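# Clear the desk onto closet shelves, then close closet

## Task

Move every item currently on the desk onto the closet's shelves and close the closet completely. An item the robot is still gripping or touching at the end counts as unfinished, and so does anything that stays put only because the robot holds it. The robot must not tip over or be left leaning, which fails the task. At the end, release everything and back the robot away.

## Robot and tools

ROBOT. A simulated Hello Robot Stretch 3 with a single arm: a two-wheel differential base (0.33 m long, 0.34 m wide), a lift that slides up a mast, and a telescoping arm that reaches out to the robot's right side. The arm cannot move forward, so the gripper is carried forward or back by driving the base. The base turns on the spot about the point midway between its drive wheels, which is 0.05 m behind its front edge. With the arm in and the wrist folded, a turn sweeps a 0.28 m radius; an unfolded level wrist reaches beyond that. The base cannot slide sideways. Loose objects may occasionally be nudged by outside forces.

FRAMES. Base frame: origin on the floor between the drive wheels, x forward, y left, z up. hand_pose is reported in this frame, at the point where closed fingertips meet; with all wrist joints at zero its x axis points up, y back along the arm toward the mast, z toward the rear. The fingertips are round pads 0.04 m wide. The odometry frame is the base frame at the start of the scene.

execute_actions. Argument "actions": a list holding exactly one action, or empty to just read the state and images. An action may hold "base", "joints", or both, plus an optional "contact_limits"; the parts start together and may finish at different times. "base" has exactly one key: {"translate_m": d} is a relative straight drive of d metres from the last reported base position, -1 to 1, forward positive; or {"rotate_rad": d}, a relative turn of d radians, -3.2 to 3.2, counter-clockwise (left) positive. "joints" is one object keyed by joint name with absolute targets: lift_m 0 to 1.1 (arm height on the mast); arm_m 0 to 0.52 (extension); wrist_yaw_rad -1.345 to 4.42 (0 = along the arm, positive toward the front, 3.0 = folded over the base); wrist_pitch_rad -1.57 to 0.451 (0 level, negative tips fingers down); wrist_roll_rad -2.911 to 2.911 (0 = fingers side by side, level); gripper_m -0.089 to 0.179 (larger is wider; the true fingertip gap is less than this, about 0.007 less near closed and 0.025 less fully open, zero below 0.007); head_pan_rad -3.953 to 1.73 (0 forward, positive left, -1.57 looks along the arm); head_tilt_rad -1.53 to 0.419 (0 level, negative down). Done tolerances: ±0.004 for lift, arm and gripper, ±0.02 for yaw, roll and head, ±0.05 for pitch. "contact_limits" accepts only arm_m: an effort percentage (1 to 100) at which the arm motion halts with contact_stop (the mirror negative value applies when retracting); smaller is gentler, too small halts immediately, and it also caps the arm's holding force until the next action. "cameras": list of head_camera, nav_camera, wrist_camera or all; omitted, null or ["all"] gives all, [] gives none. Unknown keys, names or out-of-range values reject the call with no motion. Joints or base left out of an action may still be driving toward earlier targets.

wait: "seconds" 0 to 10; commands nothing and returns the same state and images.
zoom_image: "camera" plus "region" [x0, y0, x1, y1] in pixels of that camera's latest full image, top-left origin, at most 504 by 504.
finished_scene: "scene" is the number of the current scene; it ends it irreversibly after the last command has been held and reports success. Replying without any tool call also ends things.

RESULTS. base_status and joint_status say how each motion ended: "done" (for the base, the wheels turned the commanded amount, slip included), "off_target" (stopped short and may still be pushing), "contact_stop", "time_out", "torque_fault". After the last three the old target is dropped. A lift or arm that contact-stops goes slack until commanded again; a slack lift may sag under load or be pushed up by closing fingers on a surface. on_its_own reports uncommanded joints; "held at" gives the held target, not the position, and an effort outside the rest range hints at pushing or carrying. motor_effort is percent of maximum, positive toward higher values, peak in brackets; readings have sizeable fixed errors and noise. Positive wheel effort drives forward. base_odometry counts wheel turns (slip included); heading -3.142 to 3.142, left positive. turned_by_wheels and turned_by_imu give turn since the previous result. base_tilt in degrees, forward and right positive, with up to about 4 degrees fixed bias. lidar_m: 12 distances from the base origin, sector 1 straight ahead then counter-clockwise in 30 degree steps (4 left, 7 behind, 10 right), "-" for none; plane 0.17 m high, range 0.15 to 12 m, blind to glass and thin legs, partly blocked by the robot itself. wrist_depth_mm (45 to 1000) and head_depth_mm (280 to 4000, image sideways) are 7x7 median depth grids from top left. head_camera and nav_camera move with the head; wrist_camera rides on the gripper. Calibration (K, distortion, T_world_to_cam) is given in OpenCV conventions and is only approximate, worse for the wrist camera.

GRIPPING. Close below the object's width to grip; lower values squeeze harder, but a stall guard then eases force and heavy or slick items can slip; send a new value to re-squeeze. To let go, open to at least 0.02 above where contact happened. Neither the reading nor "done" confirms a hold: check images.

CAUTIONS. Fold or unfold the wrist (yaw to 3.0) only with lift_m between 0.32 and 0.95, pitch -0.4 and roll near 0; once folded, the lift may go down to 0.25. With yaw below -0.4 keep pitch at -0.5 or lower. Fast driving (0.30 m/s, 1.9 rad/s) needs lift_m under 0.30, arm_m under 0.03 and yaw above 2.54; otherwise 0.10 m/s and 0.63 rad/s. Pushing with the arm on something rigid with the gripper above about 0.45 m, repeated pushes after a contact_stop, higher contact limits, driving while gripping something fixed, or snagging furniture (especially reversing) can tip the robot. If it leans, reverse the last move in small steps, free the gripper, and lower the lift to about 0.2. The base, wrist and head never contact-stop; prolonged wrist strain causes a 10 s limp torque fault. Avoid drops, slams and hard hits. A stop reported in one call cancels later motion calls in the same reply. The world keeps running while you think.

Each tool is called as a command line: name --argument value for each argument, lists and objects as JSON in quotes; but a table of rows of numbers goes row by row, as --pt "numbers of a row", without its own name.

## Session

execute_actions --actions '[]'

Scene clock: 0.00 s.
base_odometry: x=+0.000 y=+0.000 heading=+0.000 (m, m, rad; odometry frame)
turned_by_wheels: +0.000 (rad since the last result)
turned_by_imu: +0.000 (rad since the last result)
base_tilt: forward=+0.8 right=+2.3 (deg)
lidar_m: 1.99 2.33 2.36 2.69 2.52 2.29 1.53 1.45 1.47 1.88 1.53 1.61
head_depth_mm: 1494 1856 1835 1819 1796 1774 1773 / 1635 2239 3057 3042 2025 2001 1971 / 1733 2575 2990 2970 2940 2958 2228 / 1736 2565 2741 2787 2758 2730 2211 / 1736 2463 2543 2542 2585 2527 2189 / 1761 2359 2388 2396 2393 2378 2202 / 1755 2245 2255 2243 2258 2257 2174
base_status: not commanded
joint_positions: lift_m=+0.550 arm_m=+0.002 wrist_yaw_rad=+2.840 wrist_pitch_rad=-0.420 wrist_roll_rad=-0.017 gripper_m=+0.037 head_pan_rad=-0.020 head_tilt_rad=-0.004
joint_status: not commanded
motor_effort: left_wheel=+1 right_wheel=+0 lift_m=+35 arm_m=+0 wrist_yaw_rad=+0 wrist_pitch_rad=+8 wrist_roll_rad=+0 gripper_m=+1 head_pan_rad=+0 head_tilt_rad=+2 (%)
hand_pose: x=+0.0454 y=+0.0669 z=+0.5619 quat_wxyz=(+0.250, +0.700, +0.044, +0.668) (m; base frame)
wrist_depth_mm: - - - - - - - / - - - - - - - / - - - - - - - / - - - - - - - / 971 - - 997 - 989 - / 812 - 839 842 870 839 871 / 709 713 718 726 718 729 737
pictures: head_camera (sideways: a quarter turn clockwise sets it upright), nav_camera (sideways: a quarter turn counterclockwise sets it upright), wrist_camera
Images, in order (width x height): head_camera 896x504, nav_camera 672x504, wrist_camera 644x364.

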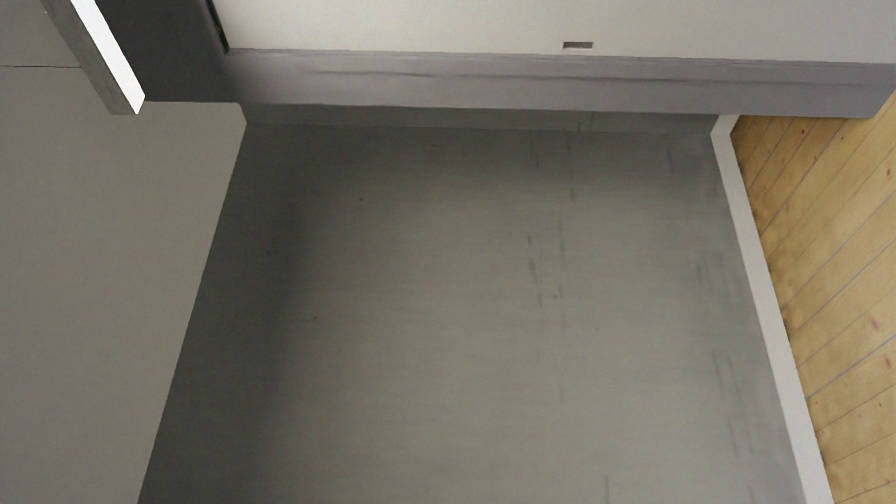

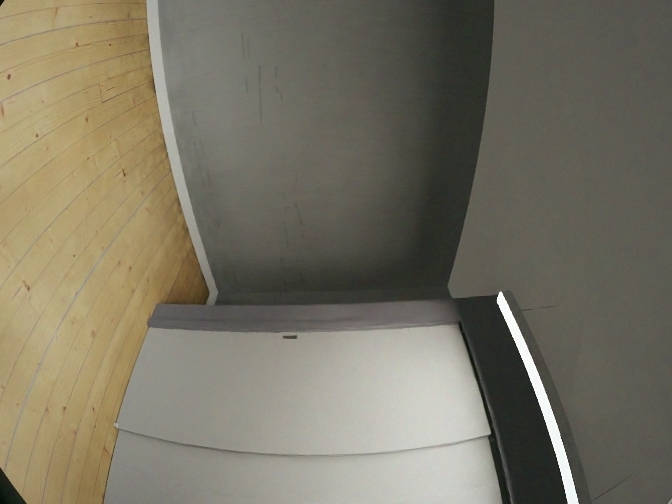

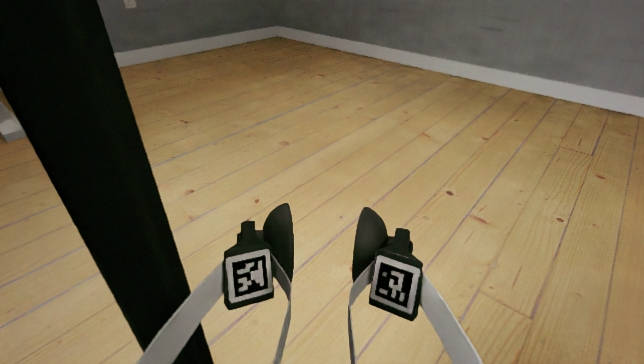

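execute_actions --actions '[{"joints":{"head_pan_rad":-1.2,"head_tilt_rad":-0.4}}]' --cameras '["nav_camera","head_camera"]'

execute_actions --actions '[{"joints":{"head_pan_rad":-2.8,"head_tilt_rad":-0.4}}]' --cameras '["nav_camera"]'

execute_actions --actions '[{"joints":{"head_pan_rad":1.5,"head_tilt_rad":-0.4}}]' --cameras '["nav_camera"]'

Scene clock: 1.30 s.
base_odometry: x=+0.000 y=+0.000 heading=+0.000 (m, m, rad; odometry frame)
turned_by_wheels: +0.000 (rad since the last result)
turned_by_imu: +0.000 (rad since the last result)
base_tilt: forward=+0.8 right=+2.3 (deg)
lidar_m: 1.98 2.33 2.37 2.68 2.52 2.29 1.53 1.45 1.47 1.88 1.54 1.62
head_depth_mm: 2071 2200 2414 2613 2380 1758 1390 / 2014 2160 2349 2527 2399 1760 1398 / 1351 1457 2253 2423 2171 1736 1396 / 1305 1396 1501 1625 1756 1752 1393 / 1326 1424 1530 1649 1790 1754 1391 / 1305 1391 1502 1619 1756 1754 1391 / 1283 1374 1465 1578 1729 1748 1387
base_status: not commanded
joint_positions: lift_m=+0.550 arm_m=+0.002 wrist_yaw_rad=+2.840 wrist_pitch_rad=-0.420 wrist_roll_rad=-0.017 gripper_m=+0.037 head_pan_rad=-1.193 head_tilt_rad=-0.395
joint_status: all done
motor_effort: left_wheel=+1(1) right_wheel=+1(0) lift_m=+35(35) arm_m=+0(0) wrist_yaw_rad=+1(0) wrist_pitch_rad=+8(8) wrist_roll_rad=+0(0) gripper_m=+0(1) head_pan_rad=-4(58) head_tilt_rad=-3(33) (%)
hand_pose: x=+0.0454 y=+0.0669 z=+0.5619 quat_wxyz=(+0.250, +0.700, +0.044, +0.668) (m; base frame)
wrist_depth_mm: - - - - - - - / - - - - - - - / - - - - - - - / - - - - - - - / 971 - - 984 - - - / 819 - 854 840 855 835 858 / 714 701 721 723 715 719 733
pictures: head_camera (sideways: a quarter turn clockwise sets it upright), nav_camera (sideways: a quarter turn counterclockwise sets it upright)
camera_calibration (this result's frames):
head_camera: T_world_to_cam=[[-0.143624, 0.327491, -0.933875, 1.23552], [0.911783, 0.410655, 0.00378176, -0.00750941], [0.384738, -0.850948, -0.357581, 0.418433], [0, 0, 0, 1]] pos_world=[0.0233107, -0.0454746, 1.30348]
nav_camera: T_world_to_cam=[[0.110052, -0.342212, 0.933156, -1.16766], [-0.950844, -0.309667, -0.00142412, 0.0657443], [0.289455, -0.887129, -0.35947, 0.429544], [0, 0, 0, 1]] pos_world=[0.066683, 0.00183238, 1.24411]
Images, in order (width x height): head_camera 896x504, nav_camera 672x504.

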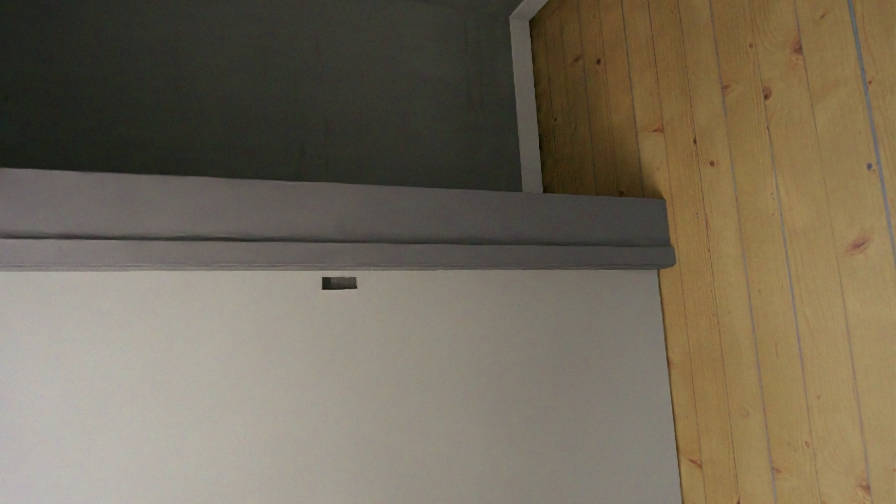

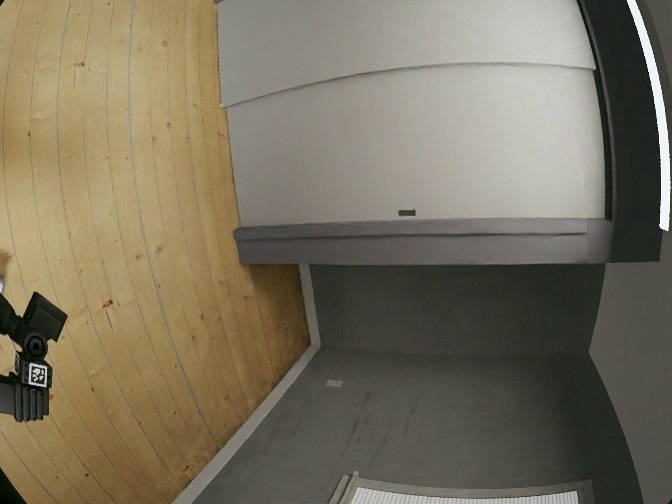

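Scene clock: 2.60 s.
base_odometry: x=+0.000 y=+0.000 heading=+0.000 (m, m, rad; odometry frame)
turned_by_wheels: +0.000 (rad since the last result)
turned_by_imu: +0.000 (rad since the last result)
base_tilt: forward=+0.8 right=+2.3 (deg)
lidar_m: 1.98 2.33 2.37 2.69 2.51 2.28 1.53 1.44 1.47 1.88 1.54 1.62
head_depth_mm: 1300 1410 1511 1641 1800 1764 1399 / 1278 1369 1484 1597 1748 1751 1394 / 1264 1360 1460 1591 1712 1754 1395 / 1242 1328 1425 1532 1678 1761 1387 / 1215 1298 1393 1503 1635 1732 1386 / 1192 1267 1366 1466 1593 1680 1385 / 1162 1239 1326 1412 1543 1658 1389
base_status: not commanded
joint_positions: lift_m=+0.550 arm_m=+0.002 wrist_yaw_rad=+2.840 wrist_pitch_rad=-0.420 wrist_roll_rad=-0.017 gripper_m=+0.037 head_pan_rad=-2.793 head_tilt_rad=-0.395
joint_status: all done
motor_effort: left_wheel=+1(1) right_wheel=+1(0) lift_m=+35(35) arm_m=-1(0) wrist_yaw_rad=+0(0) wrist_pitch_rad=+8(9) wrist_roll_rad=+0(1) gripper_m=+0(0) head_pan_rad=-5(58) head_tilt_rad=-3(5) (%)
hand_pose: x=+0.0454 y=+0.0669 z=+0.5619 quat_wxyz=(+0.250, +0.700, +0.044, +0.668) (m; base frame)
wrist_depth_mm: - - - - - - - / - - - - - - - / - - - - - - - / - - - - - - - / 977 - - 985 - - - / 825 - 852 839 861 848 839 / 711 705 717 730 722 734 733
pictures: nav_camera (sideways: a quarter turn counterclockwise sets it upright)
camera_calibration (this result's frames):
nav_camera: T_world_to_cam=[[-0.345573, -0.100118, 0.933036, -1.16472], [-0.281765, 0.959482, -0.001403, 0.0616354], [-0.895091, -0.263382, -0.359781, 0.437175], [0, 0, 0, 1]] pos_world=[0.00618048, -0.060604, 1.2441]
Images, in order (width x height): nav_camera 672x504.

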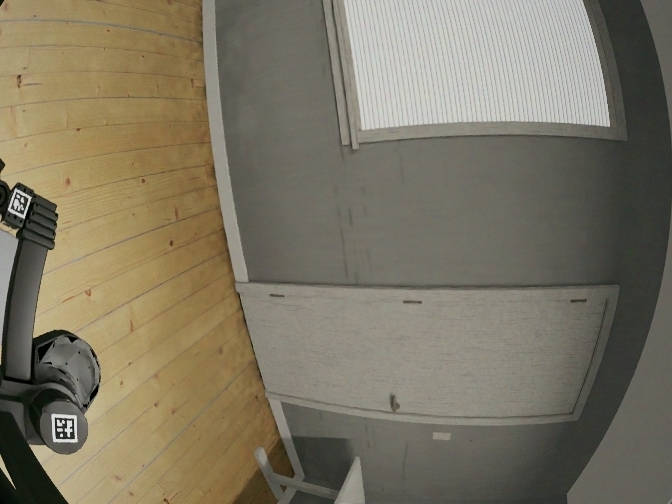

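Scene clock: 5.00 s.
base_odometry: x=+0.000 y=+0.000 heading=+0.000 (m, m, rad; odometry frame)
turned_by_wheels: +0.000 (rad since the last result)
turned_by_imu: +0.000 (rad since the last result)
base_tilt: forward=+0.9 right=+2.4 (deg)
lidar_m: 1.99 2.33 2.37 2.69 2.51 2.28 1.53 1.45 1.47 1.87 1.54 1.62
head_depth_mm: 2392 2495 2632 2757 2383 1761 1395 / 2644 2810 2929 3095 2387 1767 1393 / 2836 3058 3268 3416 2381 1759 1385 / 2666 2856 3074 3192 2374 1761 1390 / 2462 2616 2847 2968 2365 1754 1391 / 2319 2479 2626 2819 2364 1752 1381 / 2177 2290 2441 2626 2356 1737 1385
base_status: not commanded
joint_positions: lift_m=+0.550 arm_m=+0.002 wrist_yaw_rad=+2.840 wrist_pitch_rad=-0.420 wrist_roll_rad=-0.017 gripper_m=+0.037 head_pan_rad=+1.493 head_tilt_rad=-0.395
joint_status: all done
motor_effort: left_wheel=+1(1) right_wheel=+0(1) lift_m=+35(35) arm_m=+0(0) wrist_yaw_rad=+0(0) wrist_pitch_rad=+8(9) wrist_roll_rad=+1(0) gripper_m=+1(1) head_pan_rad=+5(58) head_tilt_rad=-2(2) (%)
hand_pose: x=+0.0454 y=+0.0669 z=+0.5619 quat_wxyz=(+0.250, +0.700, +0.044, +0.668) (m; base frame)
wrist_depth_mm: - - - - - - - / - - - - - - - / - - - - - - - / - - - - - - - / 958 - - 987 - 987 - / 830 - 856 827 873 841 856 / 710 701 717 733 714 738 732
pictures: nav_camera (sideways: a quarter turn counterclockwise sets it upright)
camera_calibration (this result's frames):
nav_camera: T_world_to_cam=[[0.0519367, 0.356016, 0.933036, -1.16715], [0.990044, -0.140754, -0.00140299, 0.0538774], [0.130829, 0.923819, -0.359781, 0.430917], [0, 0, 0, 1]] pos_world=[-0.0490994, 0.0250175, 1.2441]
Images, in order (width x height): nav_camera 672x504.

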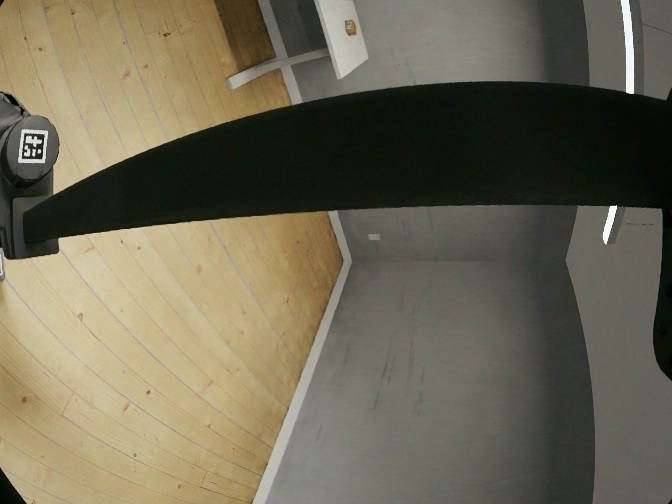

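execute_actions --actions '[{"joints":{"head_pan_rad":0,"head_tilt_rad":-0.3,"lift_m":0.27,"wrist_yaw_rad":3.0},"base":{"rotate_rad":-0.85}}]' --cameras '["nav_camera"]'

Scene clock: 8.50 s.
base_odometry: x=+0.000 y=+0.000 heading=-0.850 (m, m, rad; odometry frame)
turned_by_wheels: -0.850 (rad since the last result)
turned_by_imu: -0.846 (rad since the last result)
base_tilt: forward=+0.9 right=+2.4 (deg)
lidar_m: 1.54 1.66 2.37 2.33 2.50 2.55 2.06 1.85 1.47 1.45 1.55 1.54
head_depth_mm: 1304 1355 1415 1499 1566 1650 1504 / 1330 1399 1477 1558 1668 1745 1492 / 1357 1427 1513 1597 1703 1791 1503 / 1382 1458 1541 1629 1737 1821 1503 / 1390 1478 1567 1672 1766 1850 1494 / 1395 1472 1559 1652 1772 1871 1492 / 1416 1498 1586 1701 1812 1872 1477
base_status: done
joint_positions: lift_m=+0.270 arm_m=+0.002 wrist_yaw_rad=+2.998 wrist_pitch_rad=-0.421 wrist_roll_rad=-0.017 gripper_m=+0.037 head_pan_rad=+0.007 head_tilt_rad=-0.310
joint_status: all done
motor_effort: left_wheel=+3(7) right_wheel=-2(6) lift_m=+26(32) arm_m=+0(0) wrist_yaw_rad=+2(3) wrist_pitch_rad=+9(9) wrist_roll_rad=+0(0) gripper_m=-1(0) head_pan_rad=-5(58) head_tilt_rad=+5(16) (%)
hand_pose: x=+0.0109 y=+0.0747 z=+0.2824 quat_wxyz=(+0.197, +0.694, +0.100, +0.685) (m; base frame)
wrist_depth_mm: - - - - - - - / - - - - - - - / 882 900 917 923 935 941 957 / 699 706 714 712 714 727 747 / 565 573 - 580 589 593 604 / 483 501 - - 509 497 505 / - - - - 422 428 431
pictures: nav_camera (sideways: a quarter turn counterclockwise sets it upright)
camera_calibration (this result's frames):
nav_camera: T_world_to_cam=[[0.2784, -0.0220571, 0.960212, -1.20402], [-0.0557374, -0.998422, -0.00677458, 0.0672503], [0.958847, -0.0516337, -0.27919, 0.32098], [0, 0, 0, 1]] pos_world=[0.0311751, 0.0571605, 1.24618]
Images, in order (width x height): nav_camera 672x504.

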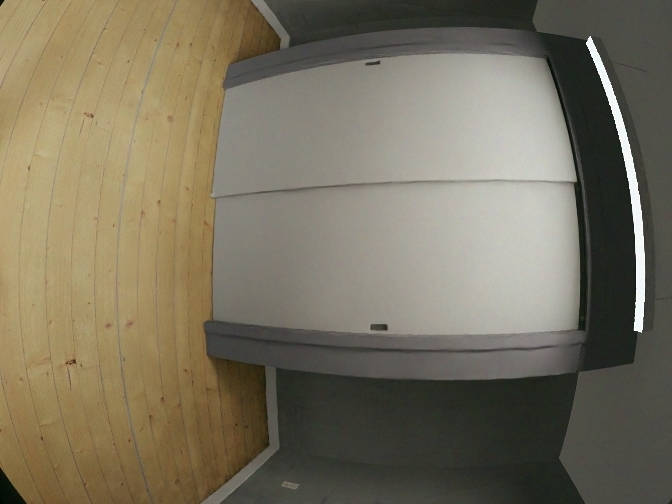

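execute_actions --actions '[{"base":{"translate_m":0.95}}]' --cameras '[]'

execute_actions --actions '[{"base":{"rotate_rad":1.45},"joints":{"head_pan_rad":-1.57,"head_tilt_rad":-0.4}}]' --cameras '["nav_camera"]'

Scene clock: 13.53 s.
base_odometry: x=+0.627 y=-0.714 heading=-0.850 (m, m, rad; odometry frame)
turned_by_wheels: +0.000 (rad since the last result)
turned_by_imu: -0.001 (rad since the last result)
base_tilt: forward=+0.9 right=+2.4 (deg)
lidar_m: 0.64 0.69 0.94 2.24 2.40 3.53 2.99 2.00 1.56 1.54 0.75 0.65
head_depth_mm: 501 528 555 585 621 661 708 / 509 537 565 598 636 677 723 / 520 549 578 610 651 692 742 / 528 557 589 625 665 710 763 / 540 568 602 638 680 727 785 / 549 581 615 652 695 746 804 / 559 593 627 669 713 763 817
base_status: done
joint_positions: lift_m=+0.270 arm_m=+0.002 wrist_yaw_rad=+2.998 wrist_pitch_rad=-0.421 wrist_roll_rad=-0.017 gripper_m=+0.037 head_pan_rad=+0.007 head_tilt_rad=-0.309
joint_status: not commanded
motor_effort: left_wheel=+3(11) right_wheel=-3(5) lift_m=+26(26) arm_m=+0(0) wrist_yaw_rad=+1(2) wrist_pitch_rad=+9(8) wrist_roll_rad=+0(1) gripper_m=+0(0) head_pan_rad=-4(4) head_tilt_rad=+5(5) (%)
hand_pose: x=+0.0107 y=+0.0747 z=+0.2823 quat_wxyz=(+0.196, +0.694, +0.100, +0.685) (m; base frame)
wrist_depth_mm: - - - - - - 734 / - - - - - - 744 / 877 893 906 920 924 932 732 / 691 691 707 715 726 723 700 / 567 569 - 581 584 593 597 / 479 500 - - 508 495 501 / - - - - 419 433 433
pictures: none
No camera images: the call's "cameras" was empty. Leave "cameras" out to get every camera's image.

Scene clock: 15.77 s.
base_odometry: x=+0.627 y=-0.714 heading=+0.600 (m, m, rad; odometry frame)
turned_by_wheels: +1.450 (rad since the last result)
turned_by_imu: +1.438 (rad since the last result)
base_tilt: forward=+0.9 right=+2.2 (deg)
lidar_m: 2.24 2.31 3.12 3.00 2.22 1.60 1.54 1.58 0.66 0.64 0.66 0.83
head_depth_mm: 506 541 581 627 682 747 823 / 510 545 585 631 686 751 831 / 512 547 590 635 691 756 836 / 516 551 592 639 696 764 845 / 519 555 596 646 702 772 854 / 521 558 600 649 707 774 859 / 524 562 605 653 711 781 870
base_status: done
joint_positions: lift_m=+0.270 arm_m=+0.002 wrist_yaw_rad=+2.998 wrist_pitch_rad=-0.421 wrist_roll_rad=-0.017 gripper_m=+0.037 head_pan_rad=-1.563 head_tilt_rad=-0.395
joint_status: all done
motor_effort: left_wheel=-1(7) right_wheel=+3(8) lift_m=+26(26) arm_m=+0(1) wrist_yaw_rad=+2(2) wrist_pitch_rad=+9(9) wrist_roll_rad=+0(0) gripper_m=+0(1) head_pan_rad=-4(58) head_tilt_rad=-2(16) (%)
hand_pose: x=+0.0107 y=+0.0747 z=+0.2823 quat_wxyz=(+0.196, +0.694, +0.100, +0.685) (m; base frame)
wrist_depth_mm: - - - - - - - / - - - - - - - / 888 897 911 925 928 952 963 / 705 704 706 708 727 726 731 / 566 572 - 578 587 594 597 / 481 502 - - 515 496 504 / - - - - 421 428 435
pictures: nav_camera (sideways: a quarter turn counterclockwise sets it upright)
camera_calibration (this result's frames):
nav_camera: T_world_to_cam=[[-0.0212199, -0.359619, 0.932858, -1.16647], [-0.998466, 0.0553577, -0.00137173, 0.0659666], [-0.0511475, -0.931456, -0.360242, 0.432626], [0, 0, 0, 1]] pos_world=[0.0632408, -0.0201644, 1.24409]
Images, in order (width x height): nav_camera 672x504.

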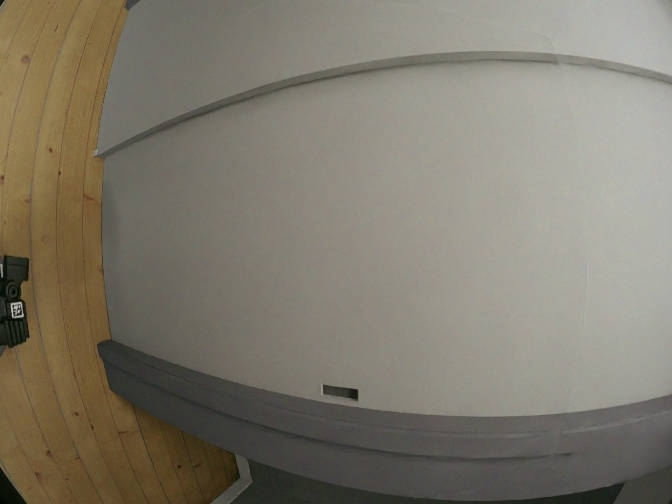

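execute_actions --actions '[{"base":{"translate_m":-0.27},"joints":{"lift_m":0.6}}]' --cameras '[]'

execute_actions --actions '[{"joints":{"wrist_yaw_rad":0,"gripper_m":-0.05}}]' --cameras '[]'

execute_actions --actions '[{"joints":{"wrist_pitch_rad":0,"lift_m":0.9}}]' --cameras '["wrist_camera"]'

Scene clock: 20.00 s.
base_odometry: x=+0.404 y=-0.866 heading=+0.600 (m, m, rad; odometry frame)
turned_by_wheels: +0.000 (rad since the last result)
turned_by_imu: +0.000 (rad since the last result)
base_tilt: forward=+0.8 right=+2.4 (deg)
lidar_m: 2.51 2.58 3.49 3.01 1.84 1.32 1.27 1.31 0.61 0.58 0.67 0.90
head_depth_mm: 457 491 527 568 618 673 750 / 453 481 518 564 615 678 751 / 519 549 591 629 690 704 760 / 522 558 598 648 704 771 851 / 524 562 601 652 709 778 863 / 527 564 607 658 715 786 874 / 530 567 611 663 721 792 876
base_status: done
joint_positions: lift_m=+0.600 arm_m=+0.002 wrist_yaw_rad=+2.998 wrist_pitch_rad=-0.421 wrist_roll_rad=-0.017 gripper_m=+0.037 head_pan_rad=-1.563 head_tilt_rad=-0.395
joint_status: all done
motor_effort: left_wheel=-1(10) right_wheel=+1(6) lift_m=+43(49) arm_m=-1(1) wrist_yaw_rad=+1(2) wrist_pitch_rad=+9(9) wrist_roll_rad=+0(1) gripper_m=+0(1) head_pan_rad=-4(4) head_tilt_rad=-2(3) (%)
hand_pose: x=+0.0107 y=+0.0746 z=+0.6116 quat_wxyz=(+0.196, +0.694, +0.100, +0.685) (m; base frame)
wrist_depth_mm: - - - - - - - / - - - - - - - / - - - - - - - / - - - - - - - / - - - - - - - / 888 883 - 895 933 922 911 / 774 759 772 769 762 794 789
pictures: none
No camera images: the call's "cameras" was empty. Leave "cameras" out to get every camera's image.

Scene clock: 22.50 s.
base_odometry: x=+0.404 y=-0.866 heading=+0.600 (m, m, rad; odometry frame)
turned_by_wheels: +0.000 (rad since the last result)
turned_by_imu: +0.000 (rad since the last result)
base_tilt: forward=+0.9 right=+2.3 (deg)
lidar_m: 2.51 2.59 3.50 3.03 1.85 1.32 1.27 1.31 0.61 0.58 0.67 0.90
head_depth_mm: 457 490 527 568 617 674 748 / 453 481 518 564 613 677 752 / 518 549 591 629 691 705 763 / 522 558 598 646 703 772 852 / 524 562 602 651 707 777 862 / 528 564 608 657 715 784 871 / 529 568 611 660 719 791 879
base_status: not commanded
joint_positions: lift_m=+0.600 arm_m=+0.002 wrist_yaw_rad=+0.003 wrist_pitch_rad=-0.421 wrist_roll_rad=-0.017 gripper_m=-0.043 head_pan_rad=-1.563 head_tilt_rad=-0.395
joint_status: gripper_m off_target (ended at -0.043, target -0.050); the others done
on_its_own: gripper_m is held at -0.044, not at your -0.050, by its stall guard, which is not easing now
motor_effort: left_wheel=-1(1) right_wheel=+2(2) lift_m=+44(44) arm_m=-1(1) wrist_yaw_rad=-1(2) wrist_pitch_rad=+9(9) wrist_roll_rad=+0(0) gripper_m=-18(94) head_pan_rad=-4(4) head_tilt_rad=-2(2) (%)
hand_pose: x=-0.0209 y=-0.3711 z=+0.6116 quat_wxyz=(+0.698, +0.150, -0.685, -0.146) (m; base frame)
wrist_depth_mm: 382 374 374 366 301 304 950 / 414 409 407 402 329 332 - / 459 450 448 432 360 361 - / 510 503 493 483 399 411 - / 571 560 560 - 455 - - / 651 650 638 - 519 884 923 / 739 728 723 687 600 776 785
pictures: none
No camera images: the call's "cameras" was empty. Leave "cameras" out to get every camera's image.

Scene clock: 26.07 s.
base_odometry: x=+0.404 y=-0.866 heading=+0.600 (m, m, rad; odometry frame)
turned_by_wheels: +0.000 (rad since the last result)
turned_by_imu: +0.000 (rad since the last result)
base_tilt: forward=+0.8 right=+2.4 (deg)
lidar_m: 2.51 2.59 3.50 3.02 1.84 1.32 1.27 1.31 0.61 0.58 0.67 0.90
head_depth_mm: 457 491 527 569 615 674 748 / 453 481 517 565 614 674 751 / 518 550 590 628 690 701 - / 522 559 598 649 706 773 854 / 525 561 603 652 709 775 862 / 528 565 607 656 714 785 871 / 531 568 612 661 721 794 882
base_status: not commanded
joint_positions: lift_m=+0.900 arm_m=+0.002 wrist_yaw_rad=+0.002 wrist_pitch_rad=-0.023 wrist_roll_rad=-0.017 gripper_m=-0.043 head_pan_rad=-1.563 head_tilt_rad=-0.395
joint_status: all done
on_its_own: gripper_m is held at -0.044, not at your -0.050, by its stall guard, which is not easing now
motor_effort: left_wheel=-1(1) right_wheel=+2(3) lift_m=+44(42) arm_m=-1(0) wrist_yaw_rad=-2(2) wrist_pitch_rad=+13(14) wrist_roll_rad=+0(1) gripper_m=-19(19) head_pan_rad=-4(4) head_tilt_rad=-2(2) (%)
hand_pose: x=-0.0208 y=-0.4027 z=+1.0084 quat_wxyz=(+0.713, +0.009, -0.701, -0.007) (m; base frame)
wrist_depth_mm: 388 383 382 379 310 317 999 / 398 399 394 392 318 328 - / 412 409 406 403 337 336 - / 428 425 420 420 347 348 - / 443 439 436 - 357 361 - / 456 454 451 - 372 375 - / 469 474 469 461 383 388 -
pictures: wrist_camera
camera_calibration (this result's frames):
wrist_camera: T_world_to_cam=[[-0.99847, -0.0294679, 0.046782, -0.0762438], [-0.0521206, 0.21933, -0.974258, 1.0982], [0.0184487, -0.975206, -0.22053, -0.00126339], [0, 0, 0, 1]] pos_world=[-0.0188649, -0.244347, 1.07322]
Images, in order (width x height): wrist_camera 644x364.

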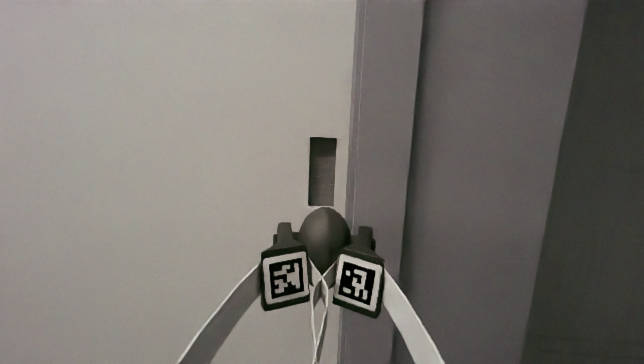

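execute_actions --actions '[{"joints":{"arm_m":0.3},"contact_limits":{"arm_m":15}}]' --cameras '["wrist_camera"]'

Scene clock: 29.70 s.
base_odometry: x=+0.404 y=-0.866 heading=+0.600 (m, m, rad; odometry frame)
turned_by_wheels: +0.000 (rad since the last result)
turned_by_imu: -0.008 (rad since the last result)
base_tilt: forward=+0.8 right=+2.3 (deg)
lidar_m: 2.51 2.58 3.47 3.04 1.85 1.32 1.27 1.30 0.62 0.58 0.67 0.90
head_depth_mm: 460 493 529 571 610 - 790 / 450 482 518 566 601 - 780 / 514 549 584 632 - - 777 / 522 560 601 648 703 775 860 / 524 560 604 650 709 781 863 / 528 563 605 655 716 784 875 / 527 567 609 662 718 791 878
base_status: not commanded
joint_positions: lift_m=+0.900 arm_m=+0.167 wrist_yaw_rad=-0.002 wrist_pitch_rad=-0.006 wrist_roll_rad=-0.017 gripper_m=-0.043 head_pan_rad=-1.564 head_tilt_rad=-0.398
joint_status: arm_m contact_stop (moved +0.165 of +0.298)
on_its_own: gripper_m is held at -0.044, not at your -0.050, by its stall guard, which is not easing now; arm_m is slack since a contact_stop, until your next command for it (your +0.300 is given up)
motor_effort: left_wheel=+1(30) right_wheel=-1(1) lift_m=+40(44) arm_m=-1(17) wrist_yaw_rad=+2(10) wrist_pitch_rad=+4(35) wrist_roll_rad=+0(0) gripper_m=-21(23) head_pan_rad=-4(4) head_tilt_rad=+0(2) (%)
contact_limits: arm_m 15 (drawing in: default 17, maximum 27; extending or still: default 22, maximum 36)
hand_pose: x=-0.0218 y=-0.5679 z=+1.0129 quat_wxyz=(+0.713, +0.002, -0.701, -0.003) (m; base frame)
wrist_depth_mm: 231 229 228 228 155 167 167 / 238 235 235 233 160 172 172 / 244 242 242 240 164 177 177 / 251 251 249 251 170 183 182 / 260 258 257 - 174 188 188 / 268 267 266 - 180 194 194 / 276 275 274 271 187 201 200
pictures: wrist_camera
camera_calibration (this result's frames):
wrist_camera: T_world_to_cam=[[-0.998575, -0.0248155, 0.0472368, -0.0801292], [-0.0513015, 0.20308, -0.977817, 1.13313], [0.0146722, -0.978848, -0.204063, -0.18021], [0, 0, 0, 1]] pos_world=[-0.0192399, -0.408502, 1.075]
Images, in order (width x height): wrist_camera 644x364.

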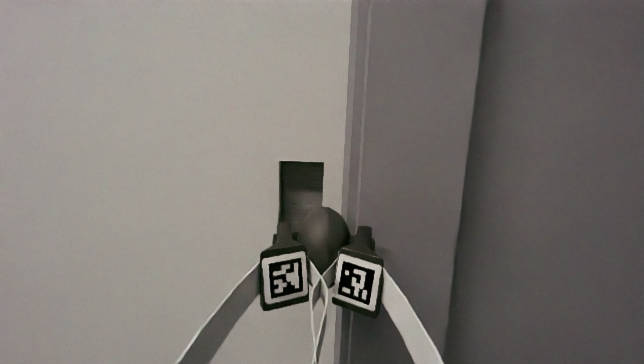

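execute_actions --actions '[{"joints":{"arm_m":0.13},"base":{"translate_m":0.02}}]' --cameras '[]'

execute_actions --actions '[{"joints":{"arm_m":0.3},"contact_limits":{"arm_m":15}}]' --cameras '["wrist_camera"]'

Scene clock: 31.73 s.
base_odometry: x=+0.421 y=-0.855 heading=+0.600 (m, m, rad; odometry frame)
turned_by_wheels: +0.000 (rad since the last result)
turned_by_imu: +0.000 (rad since the last result)
base_tilt: forward=+0.9 right=+2.4 (deg)
lidar_m: 2.49 2.56 3.45 3.47 1.88 1.34 1.29 1.32 0.61 0.58 0.67 0.90
head_depth_mm: 453 489 528 569 617 - - / 458 486 521 561 607 - - / 518 554 595 636 679 - - / 520 558 600 648 703 775 855 / 523 561 602 652 712 778 863 / 526 565 605 654 712 782 871 / 528 567 609 659 717 785 879
base_status: done
joint_positions: lift_m=+0.900 arm_m=+0.130 wrist_yaw_rad=-0.001 wrist_pitch_rad=-0.016 wrist_roll_rad=-0.017 gripper_m=-0.043 head_pan_rad=-1.564 head_tilt_rad=-0.398
joint_status: all done
on_its_own: gripper_m is held at -0.044, not at your -0.050, by its stall guard, which is not easing now
motor_effort: left_wheel=+2(5) right_wheel=-1(2) lift_m=+40(40) arm_m=-2(4) wrist_yaw_rad=+2(1) wrist_pitch_rad=+9(9) wrist_roll_rad=+0(0) gripper_m=-20(20) head_pan_rad=-4(4) head_tilt_rad=-1(1) (%)
hand_pose: x=-0.0218 y=-0.5310 z=+1.0102 quat_wxyz=(+0.713, +0.006, -0.701, -0.007) (m; base frame)
wrist_depth_mm: 263 263 262 260 188 197 199 / 270 270 269 268 194 204 204 / 280 279 277 275 200 211 211 / 288 288 286 286 207 220 218 / 299 297 295 - 213 227 225 / 307 307 306 - 219 233 233 / 319 319 317 315 227 242 241
pictures: none
No camera images: the call's "cameras" was empty. Leave "cameras" out to get every camera's image.

Scene clock: 34.23 s.
base_odometry: x=+0.421 y=-0.855 heading=+0.600 (m, m, rad; odometry frame)
turned_by_wheels: +0.000 (rad since the last result)
turned_by_imu: +0.035 (rad since the last result)
base_tilt: forward=-1.1 right=-0.5 (deg)
lidar_m: 2.49 2.59 3.54 2.97 1.80 1.33 1.29 1.34 0.62 0.59 0.68 0.91
head_depth_mm: 517 548 581 619 - 725 784 / 511 542 580 614 - 723 784 / 577 612 650 680 - 805 860 / 586 622 662 709 763 825 897 / 591 628 669 715 769 835 911 / 598 632 677 722 778 840 919 / 600 638 681 731 786 851 934
base_status: not commanded
joint_positions: lift_m=+0.900 arm_m=+0.298 wrist_yaw_rad=+0.002 wrist_pitch_rad=-0.135 wrist_roll_rad=-0.016 gripper_m=-0.043 head_pan_rad=-1.564 head_tilt_rad=-0.398
joint_status: all done
on_its_own: base_tilt is 3.4 degrees off its reading at the scene's start (forward=+0.8 right=+2.3); gripper_m is held at -0.044, not at your -0.050, by its stall guard, which is not easing now; wrist_pitch_rad is at rest, and its effort (+78) is outside its rest range (-20 to +32)
motor_effort: left_wheel=-2(8) right_wheel=+0(3) lift_m=+39(40) arm_m=+13(17) wrist_yaw_rad=-2(10) wrist_pitch_rad=+78(79) wrist_roll_rad=+0(0) gripper_m=-20(21) head_pan_rad=-4(4) head_tilt_rad=-1(1) (%)
contact_limits: arm_m 15 (drawing in: default 17, maximum 27; extending or still: default 22, maximum 36)
hand_pose: x=-0.0209 y=-0.6940 z=+0.9801 quat_wxyz=(+0.711, +0.049, -0.699, -0.047) (m; base frame)
wrist_depth_mm: 154 152 150 148 96 74 73 / 161 159 156 154 94 77 75 / 168 166 163 160 96 80 78 / 176 173 171 168 99 83 82 / 185 182 178 185 103 87 86 / 194 191 189 - 95 91 90 / 204 201 197 195 99 95 95
pictures: wrist_camera
camera_calibration (this result's frames):
wrist_camera: T_world_to_cam=[[-0.998512, -0.0341397, 0.0425208, -0.0826519], [-0.051367, 0.327157, -0.943573, 1.17931], [0.0183023, -0.944353, -0.328424, -0.164424], [0, 0, 0, 1]] pos_world=[-0.0189422, -0.543915, 1.06227]
Images, in order (width x height): wrist_camera 644x364.

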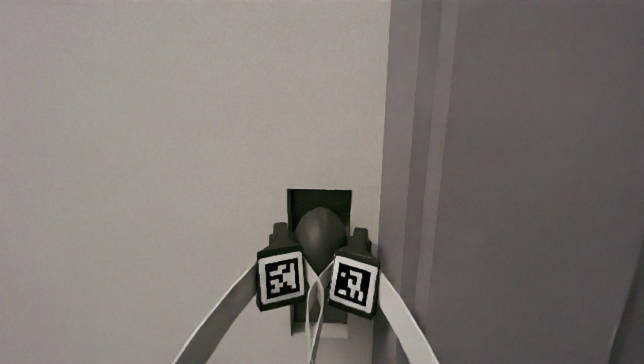

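Tilting; back off slightly.

execute_actions --actions '[{"joints":{"arm_m":0.25}}]' --cameras '["wrist_camera"]'

Scene clock: 35.80 s.
base_odometry: x=+0.421 y=-0.855 heading=+0.600 (m, m, rad; odometry frame)
turned_by_wheels: +0.000 (rad since the last result)
turned_by_imu: -0.035 (rad since the last result)
base_tilt: forward=+0.7 right=+2.2 (deg)
lidar_m: 2.49 2.56 3.44 3.03 1.88 1.34 1.29 1.33 0.62 0.58 0.67 0.90
head_depth_mm: 461 494 534 575 - 701 753 / 464 491 527 564 - 697 757 / 526 561 598 645 - 787 789 / 528 566 608 654 712 779 863 / 531 568 610 658 717 785 871 / 532 570 613 662 722 792 877 / 537 572 618 665 728 796 887
base_status: not commanded
joint_positions: lift_m=+0.900 arm_m=+0.249 wrist_yaw_rad=+0.007 wrist_pitch_rad=-0.010 wrist_roll_rad=-0.016 gripper_m=-0.043 head_pan_rad=-1.564 head_tilt_rad=-0.398
joint_status: all done
on_its_own: gripper_m is held at -0.044, not at your -0.050, by its stall guard, which is not easing now
motor_effort: left_wheel=+1(2) right_wheel=-2(1) lift_m=+39(39) arm_m=+6(8) wrist_yaw_rad=-5(6) wrist_pitch_rad=+6(77) wrist_roll_rad=+0(0) gripper_m=-19(21) head_pan_rad=-4(4) head_tilt_rad=-1(0) (%)
hand_pose: x=-0.0197 y=-0.6501 z=+1.0119 quat_wxyz=(+0.713, +0.006, -0.701, -0.001) (m; base frame)
wrist_depth_mm: 159 158 157 156 126 82 81 / 164 162 161 160 123 84 84 / 169 167 166 165 120 87 86 / 174 173 172 170 117 89 88 / 180 178 177 - 114 92 91 / 185 184 182 - 110 95 94 / 192 191 189 190 121 98 98
pictures: wrist_camera
camera_calibration (this result's frames):
wrist_camera: T_world_to_cam=[[-0.99838, -0.0332004, 0.0462063, -0.0844251], [-0.0520878, 0.20655, -0.977049, 1.15042], [0.0228944, -0.977873, -0.207945, -0.256167], [0, 0, 0, 1]] pos_world=[-0.0185009, -0.490921, 1.07465]
Images, in order (width x height): wrist_camera 644x364.

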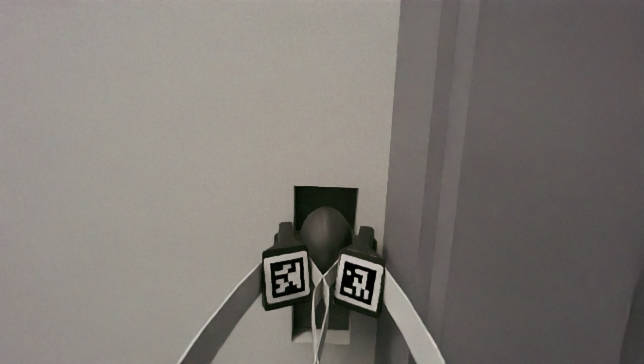

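execute_actions --actions '[{"base":{"translate_m":0.15}}]' --cameras '["wrist_camera"]'

Scene clock: 38.33 s.
base_odometry: x=+0.545 y=-0.770 heading=+0.600 (m, m, rad; odometry frame)
turned_by_wheels: +0.000 (rad since the last result)
turned_by_imu: -0.185 (rad since the last result)
base_tilt: forward=+0.7 right=+2.0 (deg)
lidar_m: 1.28 2.37 2.82 3.02 2.59 1.59 1.40 1.41 0.65 0.59 0.64 0.76
head_depth_mm: 477 517 560 607 - 750 825 / 479 508 542 584 - 729 793 / 527 564 604 647 - 791 828 / 518 557 599 646 700 769 851 / 512 549 589 635 690 752 832 / 506 539 580 626 676 739 817 / 497 531 570 614 663 725 798
base_status: done
joint_positions: lift_m=+0.900 arm_m=+0.249 wrist_yaw_rad=+0.008 wrist_pitch_rad=-0.009 wrist_roll_rad=-0.016 gripper_m=-0.043 head_pan_rad=-1.564 head_tilt_rad=-0.398
joint_status: not commanded
on_its_own: gripper_m is held at -0.044, not at your -0.050, by its stall guard, which is not easing now
motor_effort: left_wheel=+2(8) right_wheel=+1(0) lift_m=+39(39) arm_m=+7(7) wrist_yaw_rad=-7(9) wrist_pitch_rad=+5(6) wrist_roll_rad=+0(0) gripper_m=-20(20) head_pan_rad=-4(3) head_tilt_rad=-1(0) (%)
hand_pose: x=-0.0194 y=-0.6501 z=+1.0120 quat_wxyz=(+0.713, +0.006, -0.701, -0.001) (m; base frame)
wrist_depth_mm: 142 147 152 159 141 95 97 / 146 150 157 163 141 98 100 / 150 155 162 168 141 100 103 / 154 159 166 175 141 103 107 / 158 164 172 - 141 106 111 / 164 169 175 - 129 110 115 / 168 174 184 194 147 114 121
pictures: wrist_camera
camera_calibration (this result's frames):
wrist_camera: T_world_to_cam=[[-0.998334, -0.0345137, 0.0462302, -0.0849648], [-0.0523671, 0.205848, -0.977182, 1.15026], [0.0242098, -0.977975, -0.207313, -0.256792], [0, 0, 0, 1]] pos_world=[-0.0183704, -0.490849, 1.07471]
Images, in order (width x height): wrist_camera 644x364.

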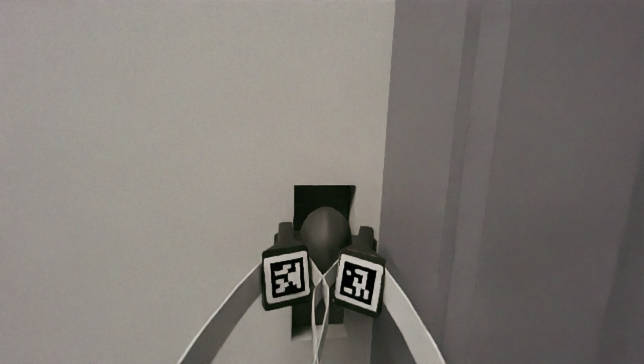

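execute_actions --actions '[{"joints":{"arm_m":0.0}}]' --cameras '[]'

execute_actions --actions '[{"base":{"rotate_rad":0.185}}]' --cameras '[]'

execute_actions --actions '[{"base":{"translate_m":0.55}}]' --cameras '[]'

execute_actions --actions '[{"base":{"rotate_rad":-1.57},"joints":{"wrist_yaw_rad":1.57,"head_pan_rad":-0.8,"head_tilt_rad":-0.5}}]' --cameras '[]'

execute_actions --actions '[{"joints":{"arm_m":0.5}}]' --cameras '["nav_camera","wrist_camera"]'

Scene clock: 41.73 s.
base_odometry: x=+0.545 y=-0.770 heading=+0.600 (m, m, rad; odometry frame)
turned_by_wheels: +0.000 (rad since the last result)
turned_by_imu: -0.002 (rad since the last result)
base_tilt: forward=+0.8 right=+2.2 (deg)
lidar_m: 1.27 2.38 2.82 3.48 2.60 1.59 1.41 1.41 0.65 0.59 0.64 0.76
head_depth_mm: 469 509 552 601 657 728 820 / 474 504 538 579 631 699 798 / 519 558 600 642 697 755 - / 513 549 591 639 694 759 837 / 506 541 581 627 682 746 826 / 498 532 572 617 670 732 810 / 491 525 564 607 658 719 790
base_status: not commanded
joint_positions: lift_m=+0.900 arm_m=+0.002 wrist_yaw_rad=+0.001 wrist_pitch_rad=-0.018 wrist_roll_rad=-0.016 gripper_m=-0.043 head_pan_rad=-1.564 head_tilt_rad=-0.398
joint_status: all done
joint sent to its limit — the command would take arm_m past its lower limit, so that joint was sent only as far as its limit.
on_its_own: gripper_m is held at -0.044, not at your -0.050, by its stall guard, which is not easing now
motor_effort: left_wheel=+2(4) right_wheel=-2(4) lift_m=+39(39) arm_m=-2(6) wrist_yaw_rad=-1(7) wrist_pitch_rad=+10(10) wrist_roll_rad=+0(0) gripper_m=-20(19) head_pan_rad=-4(4) head_tilt_rad=-1(1) (%)
hand_pose: x=-0.0212 y=-0.4031 z=+1.0100 quat_wxyz=(+0.713, +0.007, -0.701, -0.006) (m; base frame)
wrist_depth_mm: 337 351 366 380 326 352 - / 347 359 376 394 336 364 - / 357 371 387 400 349 380 - / 369 382 398 424 363 389 - / 377 396 414 - 373 406 - / 389 409 423 - 399 423 - / 406 418 449 458 403 444 -
pictures: none
No camera images: the call's "cameras" was empty. Leave "cameras" out to get every camera's image.

Scene clock: 42.90 s.
base_odometry: x=+0.545 y=-0.770 heading=+0.785 (m, m, rad; odometry frame)
turned_by_wheels: +0.185 (rad since the last result)
turned_by_imu: +0.184 (rad since the last result)
base_tilt: forward=+0.7 right=+2.4 (deg)
lidar_m: 2.37 2.44 3.27 3.03 2.07 1.47 1.41 1.45 0.59 0.63 0.65 0.81
head_depth_mm: 500 536 570 607 610 653 712 / 503 538 577 624 679 742 770 / 504 541 582 628 683 762 - / 508 543 584 631 687 755 832 / 509 547 587 637 691 759 841 / 512 549 591 639 695 765 846 / 514 552 593 643 699 769 854
base_status: done
joint_positions: lift_m=+0.900 arm_m=+0.002 wrist_yaw_rad=+0.001 wrist_pitch_rad=-0.018 wrist_roll_rad=-0.016 gripper_m=-0.043 head_pan_rad=-1.564 head_tilt_rad=-0.398
joint_status: not commanded
on_its_own: gripper_m is held at -0.044, not at your -0.050, by its stall guard, which is not easing now
motor_effort: left_wheel=-2(5) right_wheel=+2(6) lift_m=+39(39) arm_m=-3(2) wrist_yaw_rad=-1(0) wrist_pitch_rad=+10(10) wrist_roll_rad=+0(0) gripper_m=-20(19) head_pan_rad=-4(3) head_tilt_rad=-1(1) (%)
hand_pose: x=-0.0212 y=-0.4031 z=+1.0100 quat_wxyz=(+0.713, +0.007, -0.701, -0.006) (m; base frame)
wrist_depth_mm: 370 370 368 366 366 305 303 / 381 380 377 376 377 308 312 / 396 393 391 391 387 313 323 / 407 401 400 401 403 323 331 / 421 418 418 - 414 334 343 / 434 433 430 - 425 347 356 / 449 451 447 445 440 358 367
pictures: none
No camera images: the call's "cameras" was empty. Leave "cameras" out to get every camera's image.

Scene clock: 49.70 s.
base_odometry: x=+0.934 y=-0.381 heading=+0.785 (m, m, rad; odometry frame)
turned_by_wheels: +0.000 (rad since the last result)
turned_by_imu: -0.001 (rad since the last result)
base_tilt: forward=+0.8 right=+2.3 (deg)
lidar_m: 1.82 1.87 2.50 3.08 2.86 2.05 1.96 0.90 0.64 0.57 0.59 0.78
head_depth_mm: 484 517 555 600 651 713 789 / 486 520 559 603 656 715 793 / 488 522 561 606 660 732 - / 450 483 520 560 618 678 743 / 453 485 523 563 614 673 747 / 455 487 525 567 619 680 755 / 457 489 529 570 622 684 760
base_status: done
joint_positions: lift_m=+0.900 arm_m=+0.002 wrist_yaw_rad=+0.001 wrist_pitch_rad=-0.018 wrist_roll_rad=-0.016 gripper_m=-0.043 head_pan_rad=-1.564 head_tilt_rad=-0.398
joint_status: not commanded
on_its_own: gripper_m is held at -0.044, not at your -0.050, by its stall guard, which is not easing now
motor_effort: left_wheel=-2(3) right_wheel=+2(6) lift_m=+39(39) arm_m=-2(3) wrist_yaw_rad=-1(0) wrist_pitch_rad=+10(10) wrist_roll_rad=+0(0) gripper_m=-19(19) head_pan_rad=-4(4) head_tilt_rad=-1(1) (%)
hand_pose: x=-0.0212 y=-0.4031 z=+1.0100 quat_wxyz=(+0.713, +0.007, -0.701, -0.006) (m; base frame)
wrist_depth_mm: 308 307 306 345 344 345 345 / 318 316 314 356 356 352 353 / 329 326 325 365 370 364 365 / 337 338 335 378 376 376 377 / 349 349 349 - 390 390 387 / 363 359 359 - 405 402 402 / 374 373 373 420 422 418 417
pictures: none
No camera images: the call's "cameras" was empty. Leave "cameras" out to get every camera's image.

Scene clock: 53.17 s.
base_odometry: x=+0.934 y=-0.381 heading=-0.785 (m, m, rad; odometry frame)
turned_by_wheels: -1.570 (rad since the last result)
turned_by_imu: -1.562 (rad since the last result)
base_tilt: forward=+0.8 right=+2.3 (deg)
lidar_m: 0.57 0.58 0.78 1.82 1.87 2.50 3.07 2.87 2.05 1.96 0.91 0.65
head_depth_mm: 1714 1880 2055 2209 2065 1592 1332 / 747 830 943 1083 1302 1542 1295 / 752 820 894 984 1095 1260 1298 / 688 749 820 908 1013 1152 1262 / 627 680 735 807 888 979 1150 / 577 622 668 724 790 867 973 / 534 570 612 658 712 776 853
base_status: done
joint_positions: lift_m=+0.900 arm_m=+0.002 wrist_yaw_rad=+1.568 wrist_pitch_rad=-0.018 wrist_roll_rad=-0.016 gripper_m=-0.043 head_pan_rad=-0.807 head_tilt_rad=-0.494
joint_status: all done
on_its_own: gripper_m is held at -0.044, not at your -0.050, by its stall guard, which is not easing now
motor_effort: left_wheel=+3(8) right_wheel=-2(3) lift_m=+39(39) arm_m=-2(2) wrist_yaw_rad=+2(4) wrist_pitch_rad=+10(10) wrist_roll_rad=+0(0) gripper_m=-21(18) head_pan_rad=+5(52) head_tilt_rad=-3(15) (%)
hand_pose: x=+0.2344 y=-0.1481 z=+1.0100 quat_wxyz=(+0.510, +0.500, -0.492, +0.499) (m; base frame)
wrist_depth_mm: 473 471 496 515 510 506 507 / 482 483 502 529 523 515 520 / 496 500 521 545 539 538 538 / 515 515 526 560 558 553 556 / 532 532 537 - 574 578 577 / 554 552 546 - 600 596 591 / 580 569 617 626 622 621 620
pictures: none
No camera images: the call's "cameras" was empty. Leave "cameras" out to get every camera's image.

Scene clock: 58.00 s.
base_odometry: x=+0.934 y=-0.381 heading=-0.785 (m, m, rad; odometry frame)
turned_by_wheels: +0.000 (rad since the last result)
turned_by_imu: +0.000 (rad since the last result)
base_tilt: forward=+0.8 right=+2.4 (deg)
lidar_m: 0.57 0.59 0.78 1.82 1.88 2.49 3.06 2.87 2.05 1.96 0.91 0.65
head_depth_mm: 1723 1892 2069 2216 2055 1594 1299 / 746 825 946 1084 1300 1543 1294 / 756 816 895 984 1094 1264 1302 / 689 751 822 910 1014 1149 1255 / 628 678 737 804 890 994 1119 / 578 618 668 724 790 870 970 / 533 571 611 659 712 776 852
base_status: not commanded
joint_positions: lift_m=+0.900 arm_m=+0.500 wrist_yaw_rad=+1.568 wrist_pitch_rad=-0.018 wrist_roll_rad=-0.016 gripper_m=-0.043 head_pan_rad=-0.807 head_tilt_rad=-0.494
joint_status: all done
on_its_own: gripper_m is held at -0.044, not at your -0.050, by its stall guard, which is not easing now
motor_effort: left_wheel=+3(3) right_wheel=-2(2) lift_m=+39(39) arm_m=+2(4) wrist_yaw_rad=+2(2) wrist_pitch_rad=+10(10) wrist_roll_rad=+0(0) gripper_m=-20(20) head_pan_rad=+5(5) head_tilt_rad=-3(3) (%)
hand_pose: x=+0.2344 y=-0.6454 z=+1.0100 quat_wxyz=(+0.509, +0.500, -0.492, +0.499) (m; base frame)
wrist_depth_mm: 529 532 531 528 463 465 - / 546 546 549 544 479 480 - / 563 563 563 562 493 501 - / 585 584 583 583 507 517 - / 603 605 600 - 523 528 - / 623 621 617 - 545 - - / 642 644 645 644 560 - -
pictures: nav_camera (sideways: a quarter turn counterclockwise sets it upright), wrist_camera
camera_calibration (this result's frames):
nav_camera: T_world_to_cam=[[0.293393, -0.341103, 0.893067, -1.11647], [-0.764351, -0.644783, 0.00483407, 0.0564595], [0.574185, -0.684035, -0.449897, 0.545481], [0, 0, 0, 1]] pos_world=[0.0575114, 0.0287004, 1.24222]
wrist_camera: T_world_to_cam=[[0.0243493, -0.998644, 0.046023, -0.693091], [-0.214344, -0.0501812, -0.975468, 1.03155], [0.976455, 0.0138872, -0.215276, 0.166175], [0, 0, 0, 1]] pos_world=[0.0757213, -0.642694, 1.07392]
Images, in order (width x height): nav_camera 672x504, wrist_camera 644x364.

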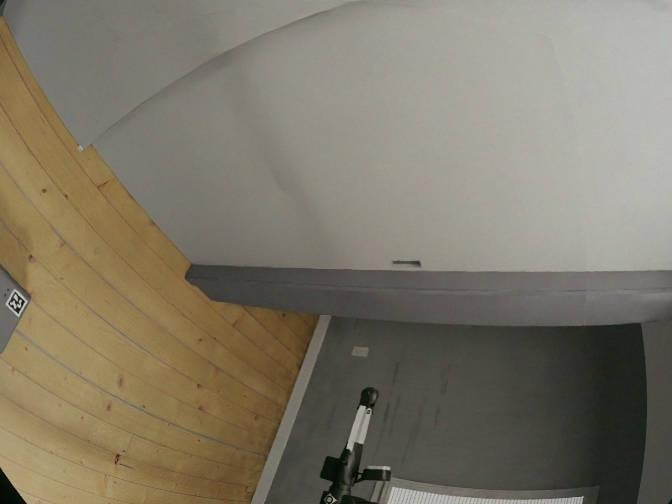

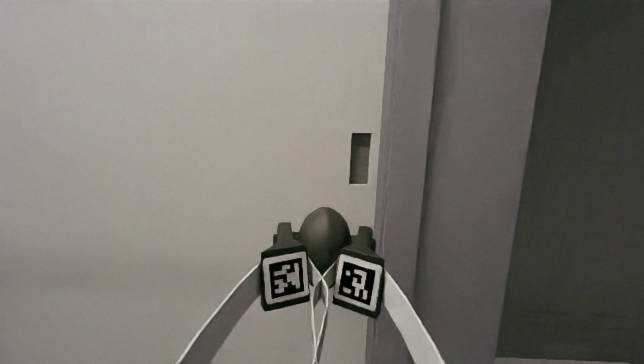

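execute_actions --actions '[{"joints":{"arm_m":0.52,"wrist_yaw_rad":1.38},"base":{"translate_m":0.32}}]' --cameras '["wrist_camera"]'

Scene clock: 62.30 s.
base_odometry: x=+1.160 y=-0.607 heading=-0.785 (m, m, rad; odometry frame)
turned_by_wheels: +0.000 (rad since the last result)
turned_by_imu: -0.002 (rad since the last result)
base_tilt: forward=+0.8 right=+2.3 (deg)
lidar_m: 0.25 0.26 0.34 0.81 1.88 2.51 3.81 2.84 2.04 1.94 0.44 0.31
head_depth_mm: 435 491 562 654 794 911 1056 / 382 425 477 544 635 763 954 / 341 375 416 466 528 614 733 / 309 336 367 407 455 516 596 / 288 303 330 361 397 443 503 / - 286 299 324 354 389 433 / - - - 296 319 347 381
base_status: done
joint_positions: lift_m=+0.900 arm_m=+0.520 wrist_yaw_rad=+1.382 wrist_pitch_rad=-0.018 wrist_roll_rad=-0.016 gripper_m=-0.043 head_pan_rad=-0.807 head_tilt_rad=-0.494
joint_status: all done
on_its_own: gripper_m is held at -0.044, not at your -0.050, by its stall guard, which is not easing now
motor_effort: left_wheel=+3(5) right_wheel=-2(1) lift_m=+39(39) arm_m=+2(4) wrist_yaw_rad=-2(3) wrist_pitch_rad=+10(10) wrist_roll_rad=+0(0) gripper_m=-21(19) head_pan_rad=+5(5) head_tilt_rad=-3(3) (%)
hand_pose: x=+0.2299 y=-0.7127 z=+1.0100 quat_wxyz=(+0.554, +0.452, -0.536, +0.450) (m; base frame)
wrist_depth_mm: 207 214 223 228 168 191 201 / 212 221 229 234 173 197 208 / 217 226 237 238 179 204 216 / 224 233 245 238 185 212 224 / 231 240 251 - 192 221 234 / 238 249 260 - 202 230 244 / 245 256 272 241 209 238 256
pictures: wrist_camera
camera_calibration (this result's frames):
wrist_camera: T_world_to_cam=[[-0.160805, -0.985913, 0.0460235, -0.708562], [-0.219928, -0.00966506, -0.975468, 1.05736], [0.962171, -0.166982, -0.215276, 0.0459265], [0, 0, 0, 1]] pos_world=[0.074414, -0.680692, 1.07392]
Images, in order (width x height): wrist_camera 644x364.

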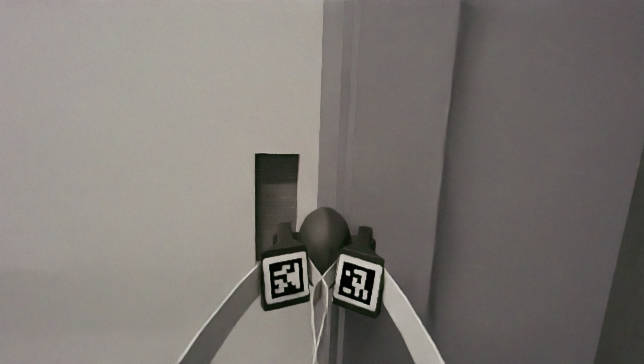

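execute_actions --actions '[{"joints":{"arm_m":0.503},"base":{"translate_m":0.07}}]' --cameras '["wrist_camera"]'

Scene clock: 64.10 s.
base_odometry: x=+1.210 y=-0.657 heading=-0.785 (m, m, rad; odometry frame)
turned_by_wheels: +0.000 (rad since the last result)
turned_by_imu: +0.000 (rad since the last result)
base_tilt: forward=+0.9 right=+2.4 (deg)
lidar_m: 0.18 0.18 0.24 0.61 1.88 2.51 3.46 2.84 2.04 0.75 0.33 0.24
head_depth_mm: 317 357 409 477 576 726 959 / 289 309 347 396 461 552 693 / - 287 303 338 385 446 533 / - - - 298 330 374 433 / - - - - 294 323 364 / - - - - - 290 315 / - - - - - - 289
base_status: done
joint_positions: lift_m=+0.900 arm_m=+0.503 wrist_yaw_rad=+1.382 wrist_pitch_rad=-0.018 wrist_roll_rad=-0.016 gripper_m=-0.043 head_pan_rad=-0.807 head_tilt_rad=-0.494
joint_status: all done
on_its_own: gripper_m is held at -0.044, not at your -0.050, by its stall guard, which is not easing now
motor_effort: left_wheel=+3(9) right_wheel=-2(2) lift_m=+39(39) arm_m=-2(1) wrist_yaw_rad=-2(2) wrist_pitch_rad=+10(10) wrist_roll_rad=+0(0) gripper_m=-19(20) head_pan_rad=+5(5) head_tilt_rad=-3(3) (%)
hand_pose: x=+0.2299 y=-0.6963 z=+1.0100 quat_wxyz=(+0.554, +0.452, -0.536, +0.449) (m; base frame)
wrist_depth_mm: 147 151 158 166 125 103 108 / 151 156 164 171 125 106 113 / 155 160 168 176 125 110 132 / 159 165 173 191 126 114 138 / 165 170 179 - 127 118 144 / 169 176 184 - 126 123 150 / 175 182 193 201 138 128 156
pictures: wrist_camera
camera_calibration (this result's frames):
wrist_camera: T_world_to_cam=[[-0.161085, -0.985867, 0.0460227, -0.692276], [-0.219931, -0.00960181, -0.975468, 1.05756], [0.962124, -0.167255, -0.215276, 0.0485023], [0, 0, 0, 1]] pos_world=[0.0744095, -0.664226, 1.07392]
Images, in order (width x height): wrist_camera 644x364.

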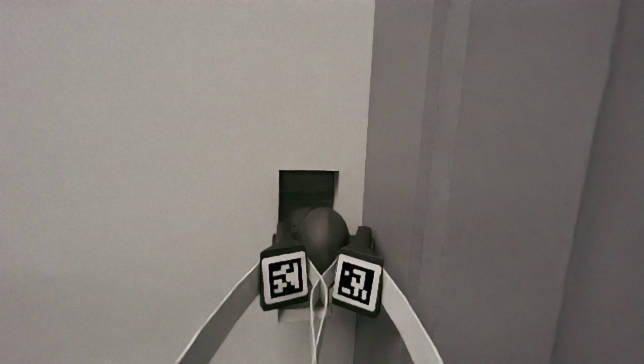

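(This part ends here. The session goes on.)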